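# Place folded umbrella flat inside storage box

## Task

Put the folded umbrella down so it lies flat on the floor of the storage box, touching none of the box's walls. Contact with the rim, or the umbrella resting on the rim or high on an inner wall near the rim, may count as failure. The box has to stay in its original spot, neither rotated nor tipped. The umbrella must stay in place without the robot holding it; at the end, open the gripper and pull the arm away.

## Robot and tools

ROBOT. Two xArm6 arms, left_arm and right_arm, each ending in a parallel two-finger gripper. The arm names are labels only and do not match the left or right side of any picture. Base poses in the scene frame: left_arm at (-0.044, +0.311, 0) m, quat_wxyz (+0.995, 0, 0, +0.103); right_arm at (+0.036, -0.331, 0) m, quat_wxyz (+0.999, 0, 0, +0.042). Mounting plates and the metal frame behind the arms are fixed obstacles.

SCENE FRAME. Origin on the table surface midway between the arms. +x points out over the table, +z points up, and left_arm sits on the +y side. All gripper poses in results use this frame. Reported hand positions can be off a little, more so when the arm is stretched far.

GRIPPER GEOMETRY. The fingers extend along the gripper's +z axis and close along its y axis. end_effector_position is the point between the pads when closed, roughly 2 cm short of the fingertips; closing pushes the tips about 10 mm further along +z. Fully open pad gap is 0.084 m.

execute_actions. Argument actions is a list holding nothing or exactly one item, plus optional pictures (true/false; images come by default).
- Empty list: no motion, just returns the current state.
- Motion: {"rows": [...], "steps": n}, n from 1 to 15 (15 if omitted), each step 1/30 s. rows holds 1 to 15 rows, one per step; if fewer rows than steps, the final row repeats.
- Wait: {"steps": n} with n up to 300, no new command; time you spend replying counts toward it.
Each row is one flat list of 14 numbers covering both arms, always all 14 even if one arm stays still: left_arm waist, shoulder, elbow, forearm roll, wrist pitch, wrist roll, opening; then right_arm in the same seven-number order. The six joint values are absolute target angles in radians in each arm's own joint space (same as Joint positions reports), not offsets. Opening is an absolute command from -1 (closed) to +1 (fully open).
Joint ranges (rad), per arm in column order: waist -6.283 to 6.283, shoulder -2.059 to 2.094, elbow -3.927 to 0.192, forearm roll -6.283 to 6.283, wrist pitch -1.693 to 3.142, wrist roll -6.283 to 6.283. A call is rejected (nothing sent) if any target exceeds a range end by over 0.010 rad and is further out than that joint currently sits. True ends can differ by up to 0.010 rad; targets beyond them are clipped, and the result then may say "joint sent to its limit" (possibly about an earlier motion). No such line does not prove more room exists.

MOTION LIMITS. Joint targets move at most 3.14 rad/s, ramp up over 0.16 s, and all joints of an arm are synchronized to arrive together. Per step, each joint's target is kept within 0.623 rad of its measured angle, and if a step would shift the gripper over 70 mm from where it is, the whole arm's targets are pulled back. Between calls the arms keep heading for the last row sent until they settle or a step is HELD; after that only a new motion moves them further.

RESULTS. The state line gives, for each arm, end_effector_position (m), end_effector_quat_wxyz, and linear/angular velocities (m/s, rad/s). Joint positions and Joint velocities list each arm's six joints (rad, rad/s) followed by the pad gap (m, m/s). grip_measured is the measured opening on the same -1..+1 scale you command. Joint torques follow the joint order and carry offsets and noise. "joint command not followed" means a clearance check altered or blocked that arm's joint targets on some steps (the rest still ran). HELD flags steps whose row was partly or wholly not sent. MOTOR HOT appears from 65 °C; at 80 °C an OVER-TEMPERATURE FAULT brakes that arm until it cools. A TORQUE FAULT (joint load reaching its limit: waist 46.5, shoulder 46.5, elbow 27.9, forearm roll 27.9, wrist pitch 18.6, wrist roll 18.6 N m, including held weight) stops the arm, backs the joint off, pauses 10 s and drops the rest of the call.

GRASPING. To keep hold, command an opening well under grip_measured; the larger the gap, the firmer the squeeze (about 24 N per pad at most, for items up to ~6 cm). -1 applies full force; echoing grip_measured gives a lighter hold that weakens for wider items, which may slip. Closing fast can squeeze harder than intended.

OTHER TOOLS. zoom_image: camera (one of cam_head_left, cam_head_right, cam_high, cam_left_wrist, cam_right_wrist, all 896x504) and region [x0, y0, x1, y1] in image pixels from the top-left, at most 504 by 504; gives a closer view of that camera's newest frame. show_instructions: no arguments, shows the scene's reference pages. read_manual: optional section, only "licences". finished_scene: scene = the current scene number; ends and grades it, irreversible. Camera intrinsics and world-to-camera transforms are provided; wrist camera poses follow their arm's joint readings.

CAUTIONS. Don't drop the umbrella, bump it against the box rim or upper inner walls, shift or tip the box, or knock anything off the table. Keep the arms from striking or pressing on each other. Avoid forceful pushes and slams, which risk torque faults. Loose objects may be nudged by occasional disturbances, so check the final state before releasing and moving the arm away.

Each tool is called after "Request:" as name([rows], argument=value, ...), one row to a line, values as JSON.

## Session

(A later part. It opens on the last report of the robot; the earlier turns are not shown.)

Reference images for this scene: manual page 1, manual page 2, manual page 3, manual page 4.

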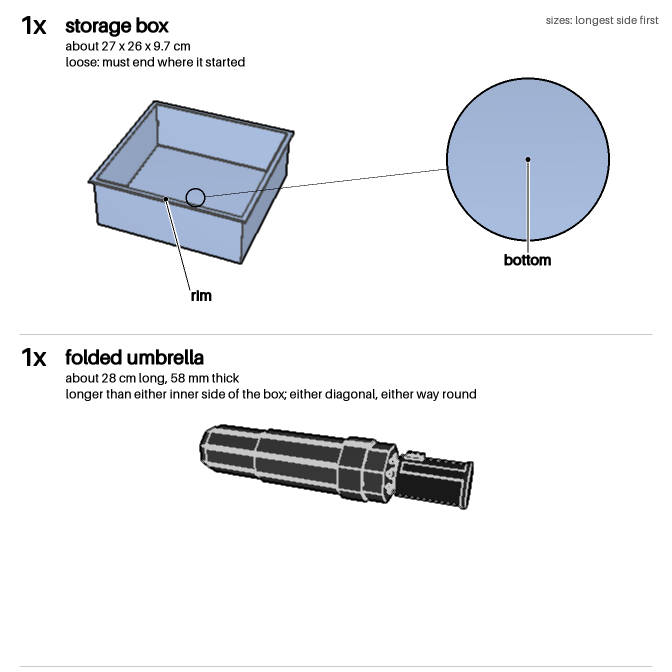

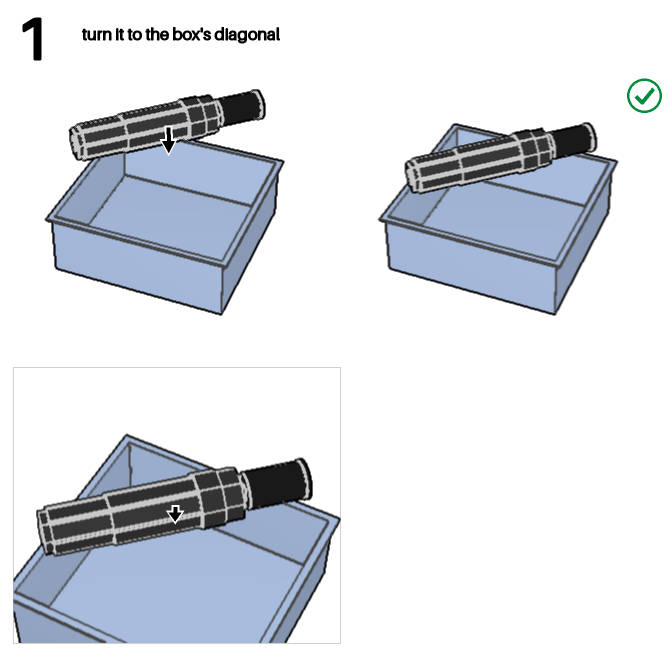

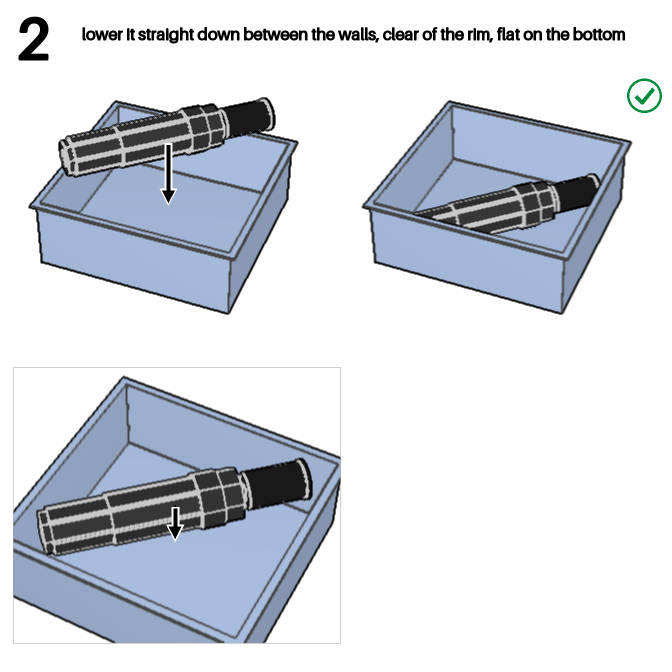

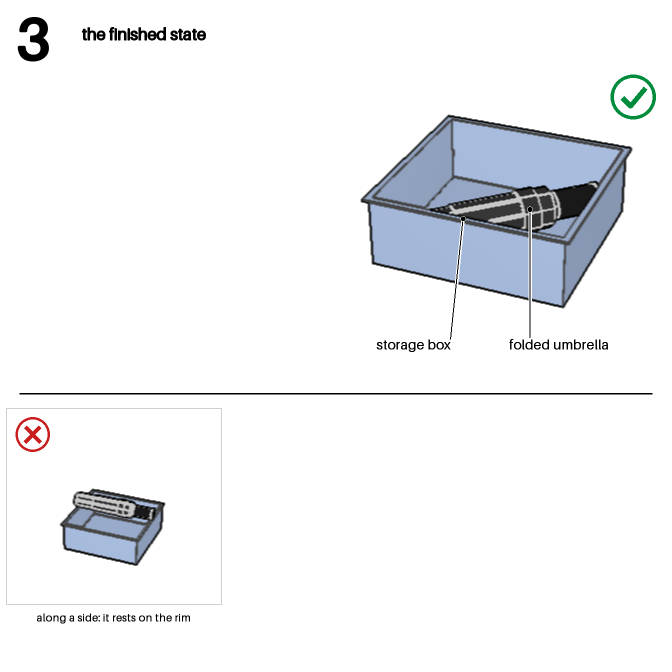

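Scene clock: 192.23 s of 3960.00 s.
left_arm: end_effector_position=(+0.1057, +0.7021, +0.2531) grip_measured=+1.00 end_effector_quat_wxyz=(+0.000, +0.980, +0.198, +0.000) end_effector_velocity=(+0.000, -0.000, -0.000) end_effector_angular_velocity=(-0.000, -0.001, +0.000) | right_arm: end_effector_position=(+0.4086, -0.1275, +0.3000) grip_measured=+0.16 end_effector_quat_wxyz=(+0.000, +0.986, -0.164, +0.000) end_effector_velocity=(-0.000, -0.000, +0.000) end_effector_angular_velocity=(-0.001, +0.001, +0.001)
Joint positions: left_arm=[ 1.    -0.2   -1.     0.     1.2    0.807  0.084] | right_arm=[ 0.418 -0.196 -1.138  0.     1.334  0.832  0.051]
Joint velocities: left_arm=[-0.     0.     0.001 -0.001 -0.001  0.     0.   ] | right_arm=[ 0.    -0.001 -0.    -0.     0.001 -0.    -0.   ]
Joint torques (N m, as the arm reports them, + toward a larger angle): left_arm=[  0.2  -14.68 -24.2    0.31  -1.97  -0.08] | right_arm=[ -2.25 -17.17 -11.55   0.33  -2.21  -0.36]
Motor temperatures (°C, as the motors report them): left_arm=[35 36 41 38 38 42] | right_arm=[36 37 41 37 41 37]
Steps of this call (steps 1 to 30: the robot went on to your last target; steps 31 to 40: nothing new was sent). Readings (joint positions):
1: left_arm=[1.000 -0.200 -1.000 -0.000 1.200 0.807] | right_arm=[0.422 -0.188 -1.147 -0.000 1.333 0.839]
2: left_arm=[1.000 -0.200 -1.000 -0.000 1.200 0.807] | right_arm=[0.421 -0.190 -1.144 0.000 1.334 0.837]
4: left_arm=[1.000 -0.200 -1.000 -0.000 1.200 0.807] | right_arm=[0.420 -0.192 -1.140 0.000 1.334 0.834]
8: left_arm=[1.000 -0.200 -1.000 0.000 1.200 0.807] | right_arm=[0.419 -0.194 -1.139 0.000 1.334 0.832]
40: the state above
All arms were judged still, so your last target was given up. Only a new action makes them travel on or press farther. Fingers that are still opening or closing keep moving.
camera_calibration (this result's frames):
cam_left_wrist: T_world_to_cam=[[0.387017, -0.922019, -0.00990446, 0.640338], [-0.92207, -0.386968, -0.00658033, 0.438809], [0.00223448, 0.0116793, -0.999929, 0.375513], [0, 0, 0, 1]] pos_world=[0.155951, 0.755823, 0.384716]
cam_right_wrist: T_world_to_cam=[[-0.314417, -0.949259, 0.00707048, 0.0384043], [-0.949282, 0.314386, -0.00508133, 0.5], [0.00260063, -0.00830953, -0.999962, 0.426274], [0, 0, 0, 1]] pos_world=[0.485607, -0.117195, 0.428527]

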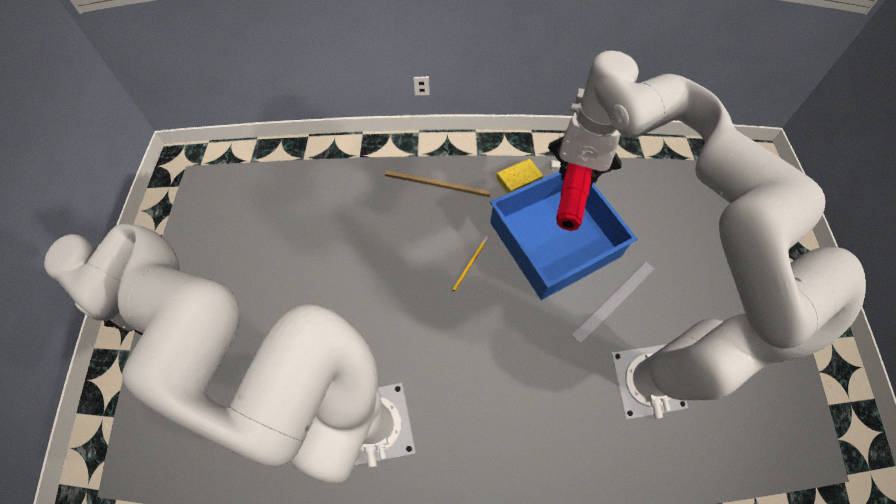

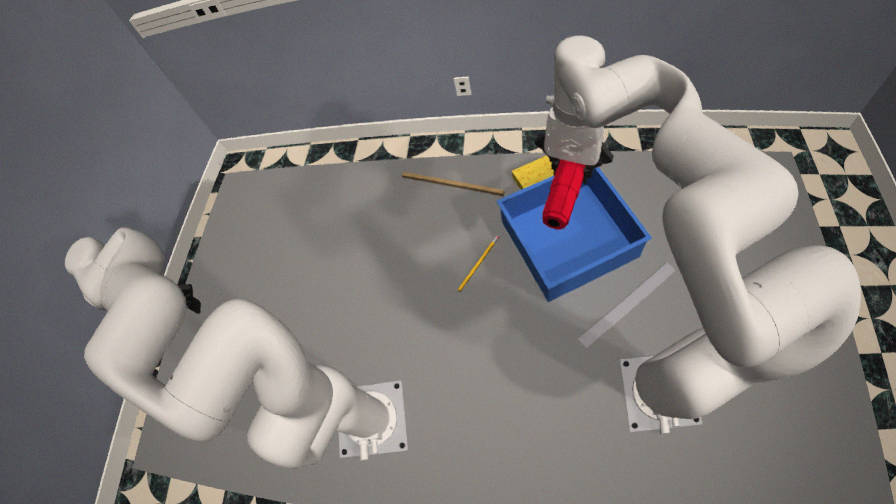

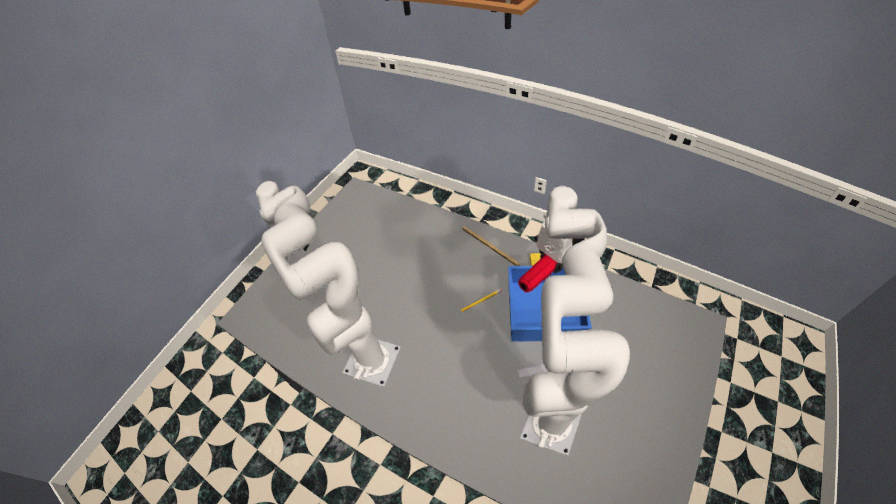

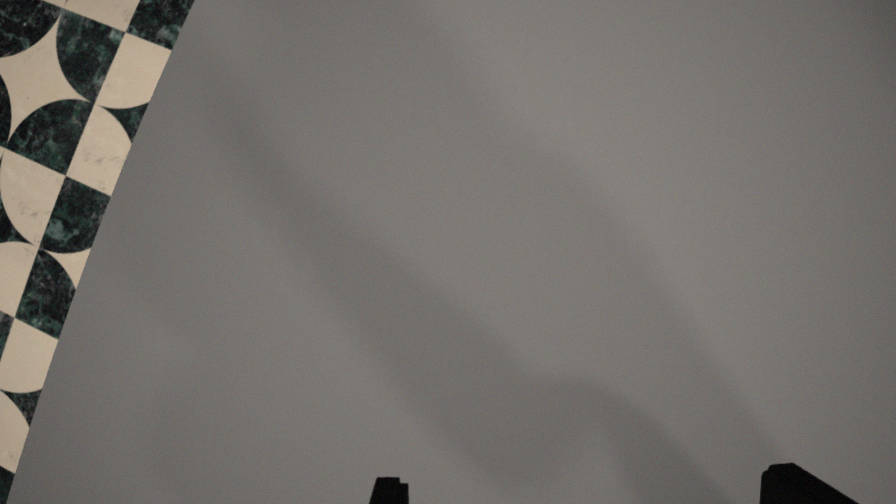

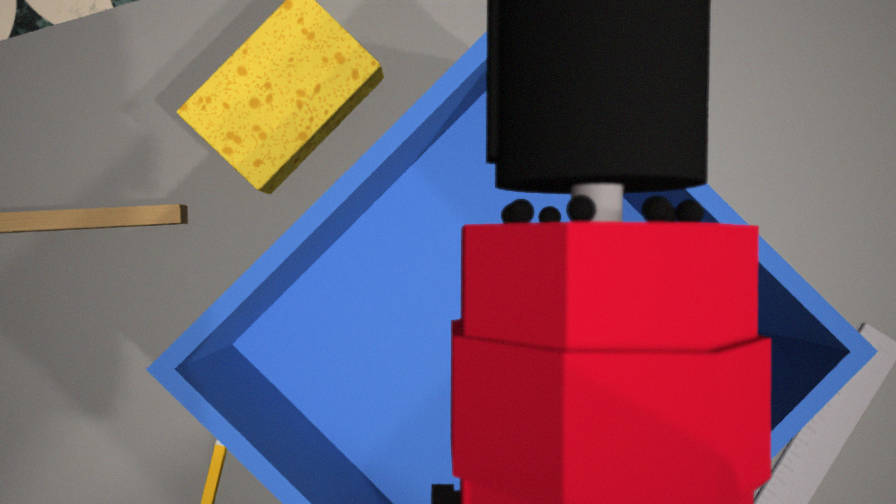

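Zoom in on the corners for precise pixel locations.

Request:
zoom_image(camera="cam_right_wrist", region=[130, 300, 290, 420])

Request:
zoom_image(camera="cam_right_wrist", region=[736, 290, 896, 410])

Request:
zoom_image(camera="cam_right_wrist", region=[380, 10, 540, 130])

Request:
zoom_image(camera="cam_right_wrist", region=[660, 150, 820, 270])

Region (130, 300, 290, 420) of cam_right_wrist's 896x504 image, scaled by 3.150, with more detail than that image has; it fills the top 378 rows of this view, and the rest is white.

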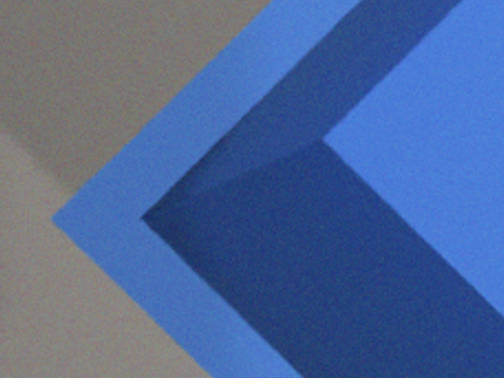

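Region (736, 290, 896, 410) of cam_right_wrist's 896x504 image, scaled by 3.150, with more detail than that image has; it fills the top 378 rows of this view, and the rest is white.

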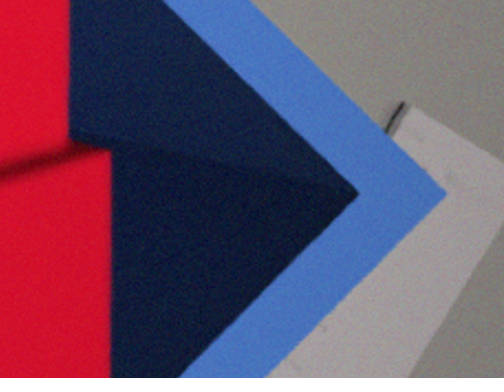

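Region (380, 10, 540, 130) of cam_right_wrist's 896x504 image, scaled by 3.150, with more detail than that image has; it fills the top 378 rows of this view, and the rest is white.

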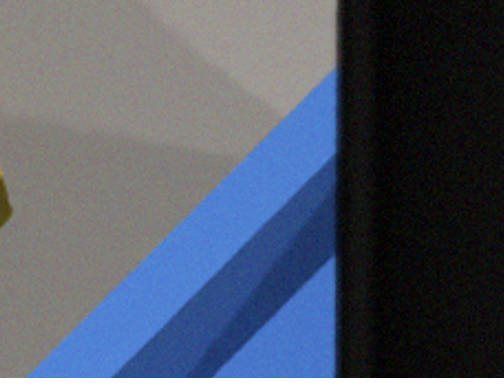

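Region (660, 150, 820, 270) of cam_right_wrist's 896x504 image, scaled by 3.150, with more detail than that image has; it fills the top 378 rows of this view, and the rest is white.

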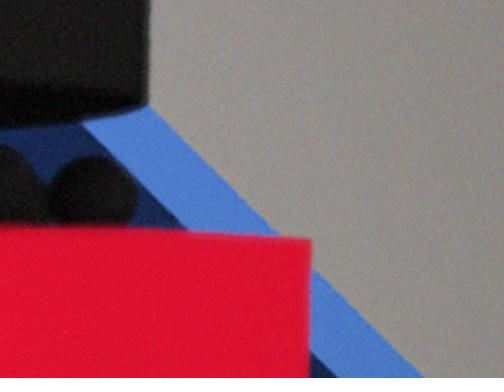

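Request:
execute_actions([
  {"rows": [[1.0,-0.2,-1.0,0,1.2,0.807,1, 0.4141,-0.1932,-1.1323,0,1.3255,0.8369,-0.75],[1.0,-0.2,-1.0,0,1.2,0.807,1, 0.4105,-0.1896,-1.1158,0,1.3055,0.8421,-0.75],[1.0,-0.2,-1.0,0,1.2,0.807,1, 0.4070,-0.1852,-1.0916,0,1.2769,0.8474,-0.75],[1.0,-0.2,-1.0,0,1.2,0.807,1, 0.4034,-0.1808,-1.0675,0,1.2483,0.8526,-0.75],[1.0,-0.2,-1.0,0,1.2,0.807,1, 0.3999,-0.1763,-1.0434,0,1.2197,0.8579,-0.75],[1.0,-0.2,-1.0,0,1.2,0.807,1, 0.3999,-0.1733,-1.0177,0,1.1911,0.8579,-0.75],[1.0,-0.2,-1.0,0,1.2,0.807,1, 0.3999,-0.1653,-0.9967,0,1.1620,0.8579,-0.75],[1.0,-0.2,-1.0,0,1.2,0.807,1, 0.3999,-0.1573,-0.9757,0,1.1330,0.8579,-0.75],[1.0,-0.2,-1.0,0,1.2,0.807,1, 0.3999,-0.1493,-0.9547,0,1.1039,0.8579,-0.75],[1.0,-0.2,-1.0,0,1.2,0.807,1, 0.3999,-0.1412,-0.9336,0,1.0749,0.8579,-0.75],[1.0,-0.2,-1.0,0,1.2,0.807,1, 0.3999,-0.1332,-0.9126,0,1.0458,0.8579,-0.75],[1.0,-0.2,-1.0,0,1.2,0.807,1, 0.3999,-0.1210,-0.8953,0,1.0163,0.8579,-0.75],[1.0,-0.2,-1.0,0,1.2,0.807,1, 0.3999,-0.1089,-0.8780,0,0.9868,0.8579,-0.75],[1.0,-0.2,-1.0,0,1.2,0.807,1, 0.3999,-0.1016,-0.8676,0,0.9691,0.8579,-0.75],[1.0,-0.2,-1.0,0,1.2,0.807,1, 0.3999,-0.0967,-0.8606,0,0.9573,0.8579,-0.75]], "steps": 15},
], pictures=false)

Request:
execute_actions([
  {"steps": 15},
])

Scene clock: 296.30 s of 3960.00 s.
left_arm: end_effector_position=(+0.1057, +0.7021, +0.2531) grip_measured=+1.00 end_effector_quat_wxyz=(+0.000, +0.980, +0.198, +0.000) end_effector_velocity=(+0.000, -0.000, +0.000) end_effector_angular_velocity=(+0.000, -0.001, +0.000) | right_arm: end_effector_position=(+0.4146, -0.1327, +0.2021) grip_measured=+0.16 end_effector_quat_wxyz=(+0.001, +0.983, -0.186, -0.001) end_effector_velocity=(-0.003, -0.003, -0.283) end_effector_angular_velocity=(-0.003, +0.006, -0.006)
Joint positions: left_arm=[ 1.    -0.2   -1.    -0.     1.2    0.807  0.084] | right_arm=[ 0.4   -0.131 -0.921  0.     1.055  0.858  0.051]
Joint velocities: left_arm=[-0.    -0.002  0.001 -0.001  0.     0.    -0.   ] | right_arm=[-0.002  0.285  0.544  0.    -0.822  0.005 -0.   ]
Joint torques (N m, as the arm reports them, + toward a larger angle): left_arm=[  0.15 -15.09 -24.15   0.29  -1.99  -0.06] | right_arm=[ -2.31 -18.38 -11.66   0.3   -1.94  -0.31]
Motor temperatures (°C, as the motors report them): left_arm=[35 36 42 38 38 42] | right_arm=[36 37 42 37 41 37]
Steps of this call (steps 1 to 90: nothing new was sent; then 100.57 s passed at rest; steps 91 to 105: all 15 steps of this action). Readings (joint positions):
91: left_arm=[1.000 -0.200 -1.000 0.000 1.200 0.807] | right_arm=[0.418 -0.196 -1.138 0.000 1.334 0.832]
92: left_arm=[1.000 -0.200 -1.000 -0.000 1.200 0.807] | right_arm=[0.417 -0.195 -1.138 0.000 1.333 0.832]
94: left_arm=[1.000 -0.200 -1.000 0.000 1.200 0.807] | right_arm=[0.414 -0.194 -1.129 0.000 1.319 0.837]
98: left_arm=[1.000 -0.200 -1.000 0.000 1.200 0.807] | right_arm=[0.405 -0.181 -1.066 -0.000 1.245 0.851]
105: the state above

Scene clock: 296.80 s of 3960.00 s.
left_arm: end_effector_position=(+0.1057, +0.7021, +0.2531) grip_measured=+1.00 end_effector_quat_wxyz=(+0.000, +0.980, +0.198, +0.000) end_effector_velocity=(+0.000, +0.000, +0.000) end_effector_angular_velocity=(+0.001, -0.001, +0.000) | right_arm: end_effector_position=(+0.4143, -0.1330, +0.1706) grip_measured=+0.16 end_effector_quat_wxyz=(-0.000, +0.983, -0.186, +0.000) end_effector_velocity=(-0.003, -0.001, -0.005) end_effector_angular_velocity=(-0.005, +0.010, -0.000)
Joint positions: left_arm=[ 1.    -0.2   -1.    -0.     1.2    0.807  0.084] | right_arm=[ 0.4   -0.097 -0.861 -0.     0.957  0.858  0.051]
Joint velocities: left_arm=[ 0.    -0.001  0.001 -0.001 -0.002  0.    -0.   ] | right_arm=[-0.     0.005  0.008  0.001 -0.001 -0.     0.   ]
Joint torques (N m, as the arm reports them, + toward a larger angle): left_arm=[  0.3  -14.75 -24.21   0.29  -2.01   0.03] | right_arm=[ -2.29 -18.64 -10.89   0.38  -2.07  -0.36]
Motor temperatures (°C, as the motors report them): left_arm=[35 36 42 38 38 42] | right_arm=[36 37 42 37 41 37]
Steps of this call (steps 1 to 15: the robot went on to your last target). Readings (joint positions):
1: left_arm=[1.000 -0.200 -1.000 -0.000 1.200 0.807] | right_arm=[0.400 -0.122 -0.904 0.000 1.028 0.858]
2: left_arm=[1.000 -0.200 -1.000 0.000 1.200 0.807] | right_arm=[0.400 -0.113 -0.889 0.000 1.006 0.858]
4: left_arm=[1.000 -0.200 -1.000 -0.000 1.200 0.807] | right_arm=[0.400 -0.101 -0.869 0.000 0.978 0.858]
8: left_arm=[1.000 -0.200 -1.000 0.000 1.200 0.807] | right_arm=[0.400 -0.098 -0.864 -0.000 0.960 0.858]
15: the state above
camera_calibration (this result's frames):
cam_left_wrist: T_world_to_cam=[[0.387018, -0.922019, -0.00990441, 0.640338], [-0.92207, -0.386968, -0.00658037, 0.438809], [0.00223453, 0.0116793, -0.999929, 0.375513], [0, 0, 0, 1]] pos_world=[0.155951, 0.755823, 0.384716]
cam_right_wrist: T_world_to_cam=[[-0.355854, -0.934521, 0.00621647, 0.0551749], [-0.934536, 0.355821, -0.00583999, 0.506004], [0.00324564, -0.0078877, -0.999964, 0.296556], [0, 0, 0, 1]] pos_world=[0.49155, -0.126146, 0.299158]

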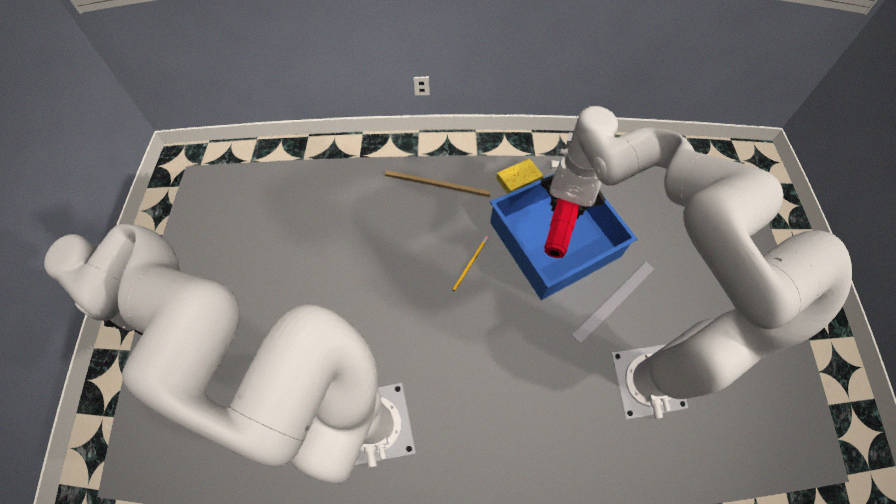

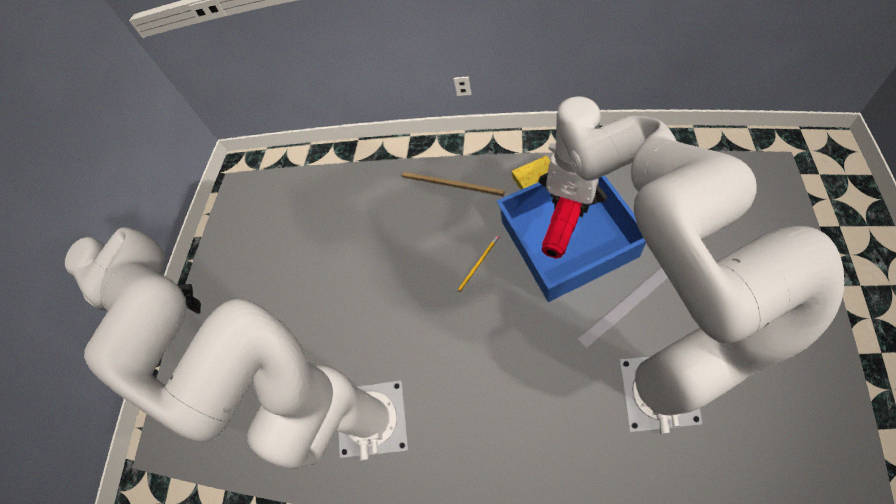

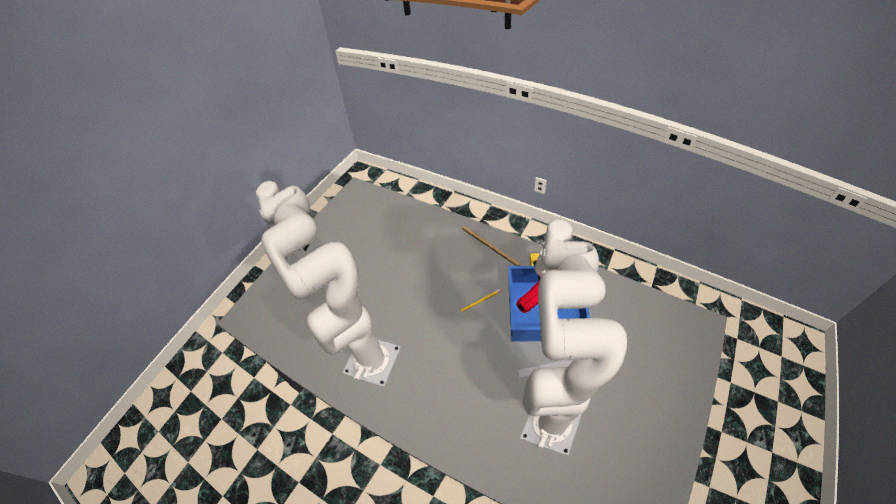

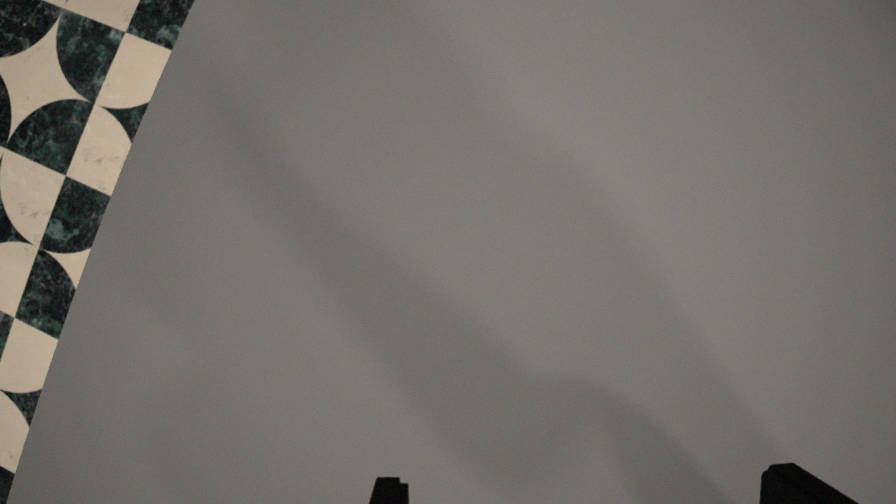

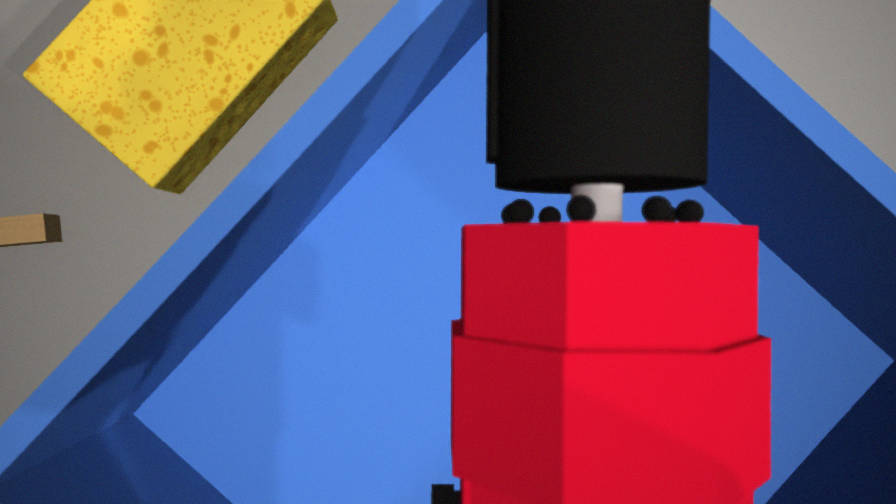

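Request:
execute_actions(actions=[])

Scene clock: 314.20 s of 3960.00 s.
left_arm: end_effector_position=(+0.1057, +0.7021, +0.2531) grip_measured=+1.00 end_effector_quat_wxyz=(+0.000, +0.980, +0.198, +0.000) end_effector_velocity=(-0.000, -0.000, -0.001) end_effector_angular_velocity=(-0.002, +0.001, +0.000) | right_arm: end_effector_position=(+0.4140, -0.1331, +0.1700) grip_measured=+0.16 end_effector_quat_wxyz=(+0.000, +0.983, -0.186, +0.000) end_effector_velocity=(+0.000, +0.000, +0.001) end_effector_angular_velocity=(+0.001, -0.001, +0.002)
Joint positions: left_arm=[ 1.    -0.2   -1.    -0.     1.2    0.807  0.084] | right_arm=[ 0.4   -0.097 -0.861  0.     0.957  0.858  0.051]
Joint velocities: left_arm=[ 0.     0.001  0.001  0.001 -0.    -0.    -0.   ] | right_arm=[ 0.001 -0.    -0.001  0.     0.    -0.002 -0.   ]
Joint torques (N m, as the arm reports them, + toward a larger angle): left_arm=[ -0.06 -14.94 -24.05   0.31  -2.07  -0.07] | right_arm=[ -2.12 -18.51 -10.75   0.35  -2.11  -0.29]
Motor temperatures (°C, as the motors report them): left_arm=[35 36 42 38 38 42] | right_arm=[36 37 42 37 41 37]
Steps of this call (steps 1 to 15: the robot went on to your last target; steps 16 to 90: nothing new was sent; then 14.40 s passed at rest). Readings (joint positions):
1: left_arm=[1.000 -0.200 -1.000 -0.000 1.200 0.807] | right_arm=[0.400 -0.097 -0.861 -0.000 0.957 0.858]
2: left_arm=[1.000 -0.200 -1.000 -0.000 1.200 0.807] | right_arm=[0.400 -0.097 -0.861 -0.000 0.957 0.858]
4: left_arm=[1.000 -0.200 -1.000 -0.000 1.200 0.807] | right_arm=[0.400 -0.097 -0.861 -0.000 0.957 0.858]
8: left_arm=[1.000 -0.200 -1.000 0.000 1.200 0.807] | right_arm=[0.400 -0.097 -0.861 -0.000 0.957 0.858]
90: the state above
All arms were judged still, so your last target was given up. Only a new action makes them travel on or press farther. Fingers that are still opening or closing keep moving.
camera_calibration (this result's frames):
cam_left_wrist: T_world_to_cam=[[0.387018, -0.922019, -0.00990439, 0.640338], [-0.92207, -0.386968, -0.00658033, 0.438809], [0.00223451, 0.0116792, -0.999929, 0.375513], [0, 0, 0, 1]] pos_world=[0.155951, 0.755823, 0.384716]
cam_right_wrist: T_world_to_cam=[[-0.355867, -0.93451, 0.00706878, 0.0548178], [-0.934534, 0.355838, -0.00508321, 0.505685], [0.00223498, -0.00841496, -0.999962, 0.296373], [0, 0, 0, 1]] pos_world=[0.491426, -0.12622, 0.298545]

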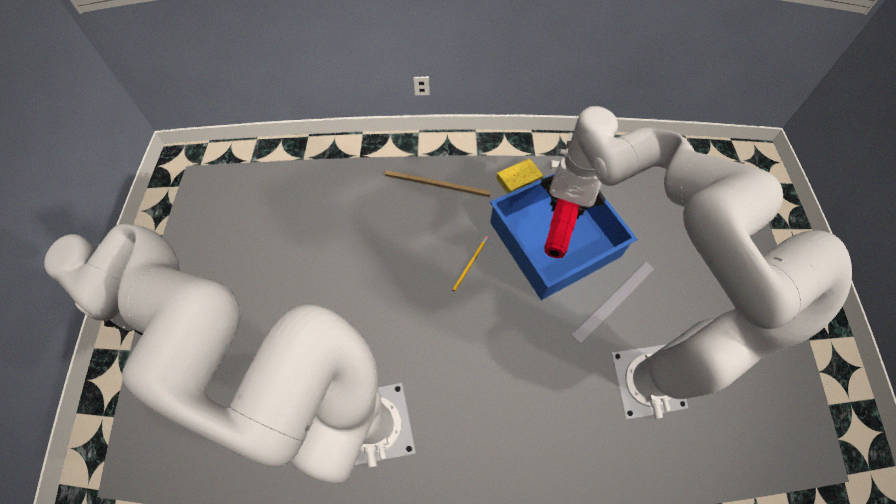

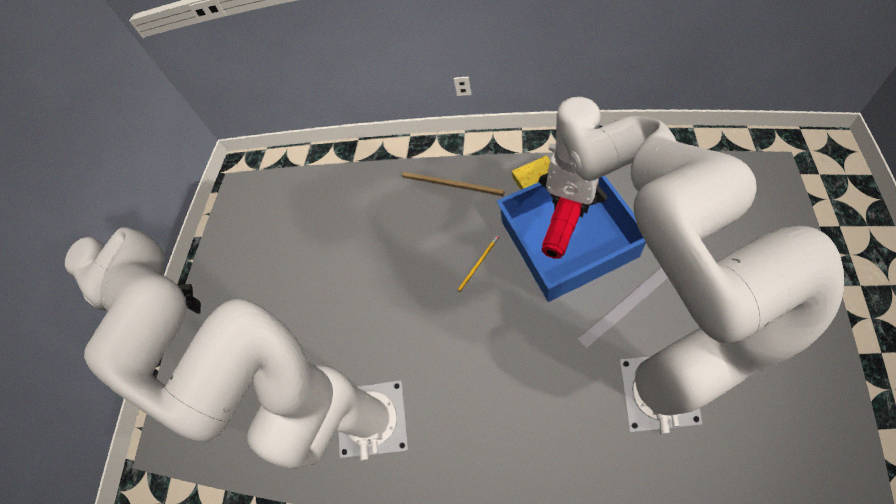

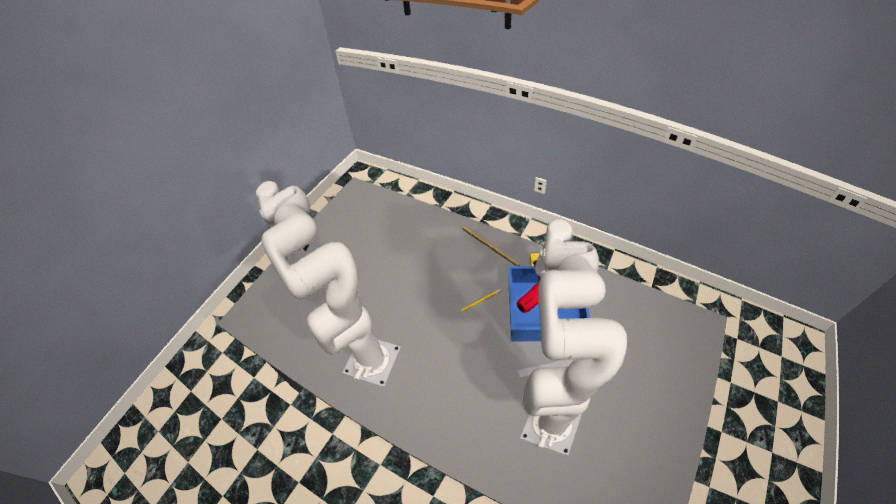

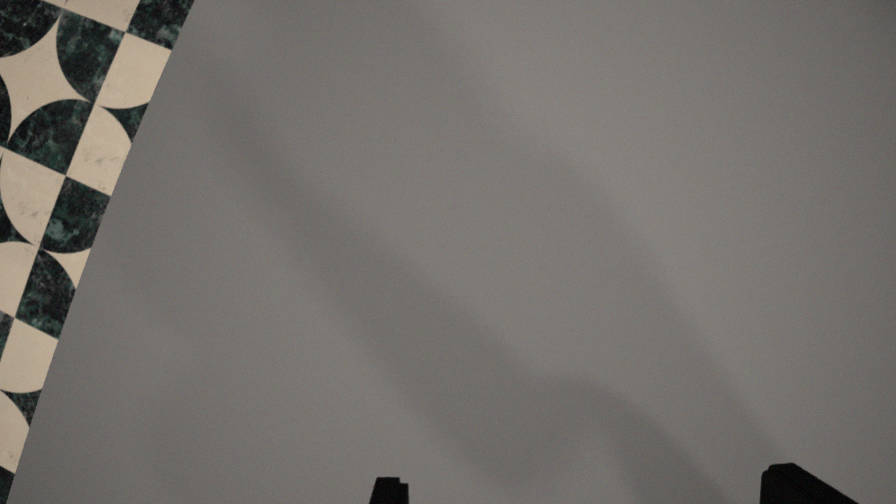

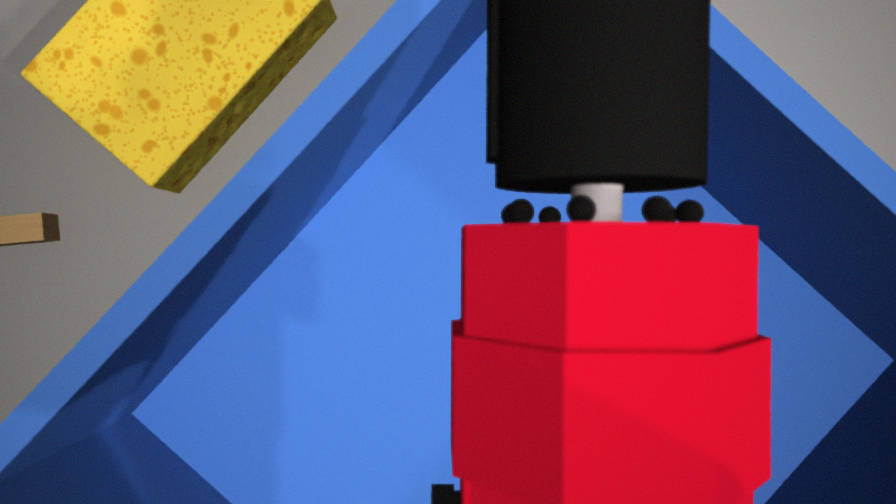

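Request:
show_instructions()

Reference images for this scene: manual page 1, manual page 2, manual page 3, manual page 4.

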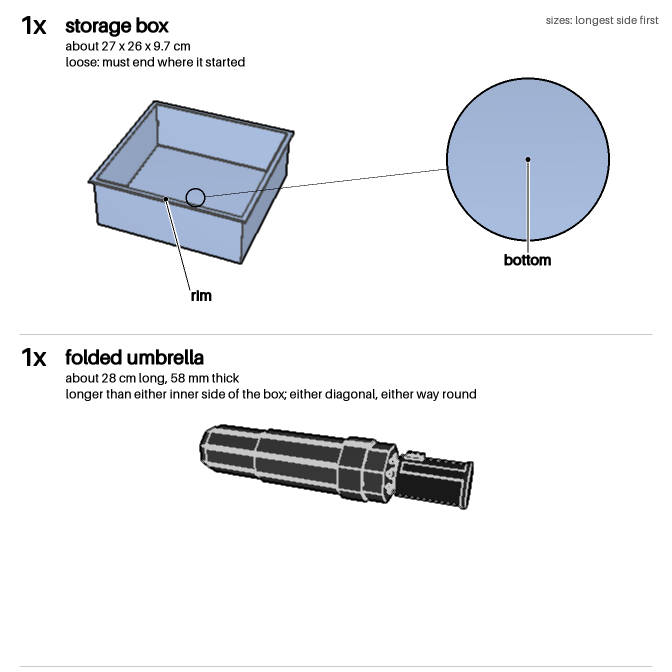

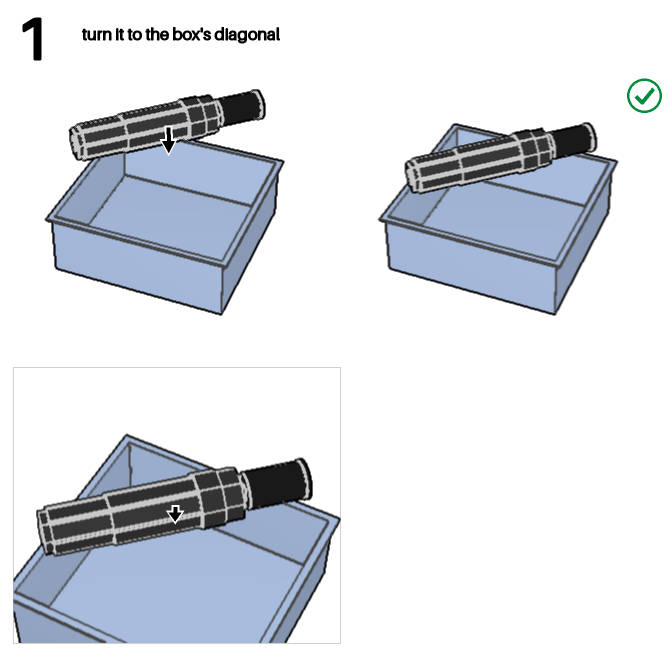

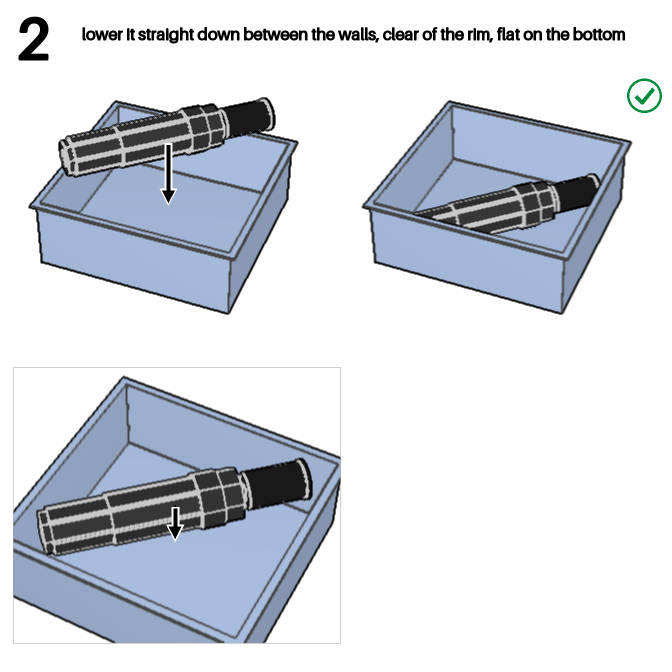

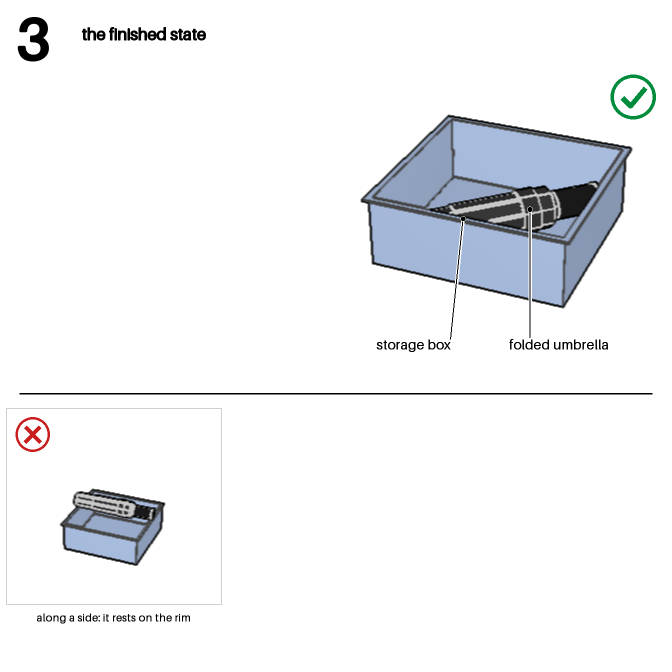

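Request:
zoom_image(camera="cam_right_wrist", region=[90, 370, 190, 450])

Request:
zoom_image(camera="cam_right_wrist", region=[796, 320, 896, 400])

Region (90, 370, 190, 450) of cam_right_wrist's 896x504 image, scaled by 5.040, with more detail than that image has; it fills the top 403 rows of this view, and the rest is white.

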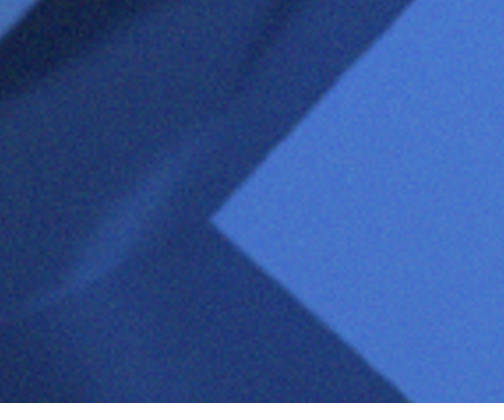

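Region (796, 320, 896, 400) of cam_right_wrist's 896x504 image, scaled by 5.040, with more detail than that image has; it fills the top 403 rows of this view, and the rest is white.

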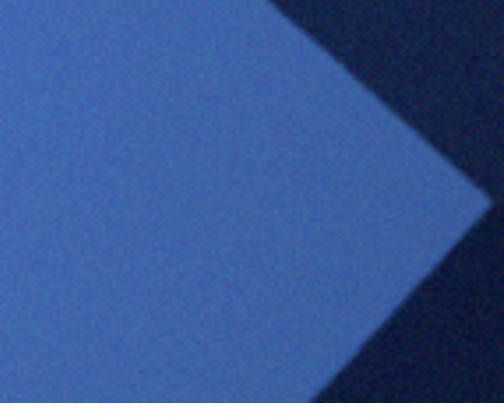

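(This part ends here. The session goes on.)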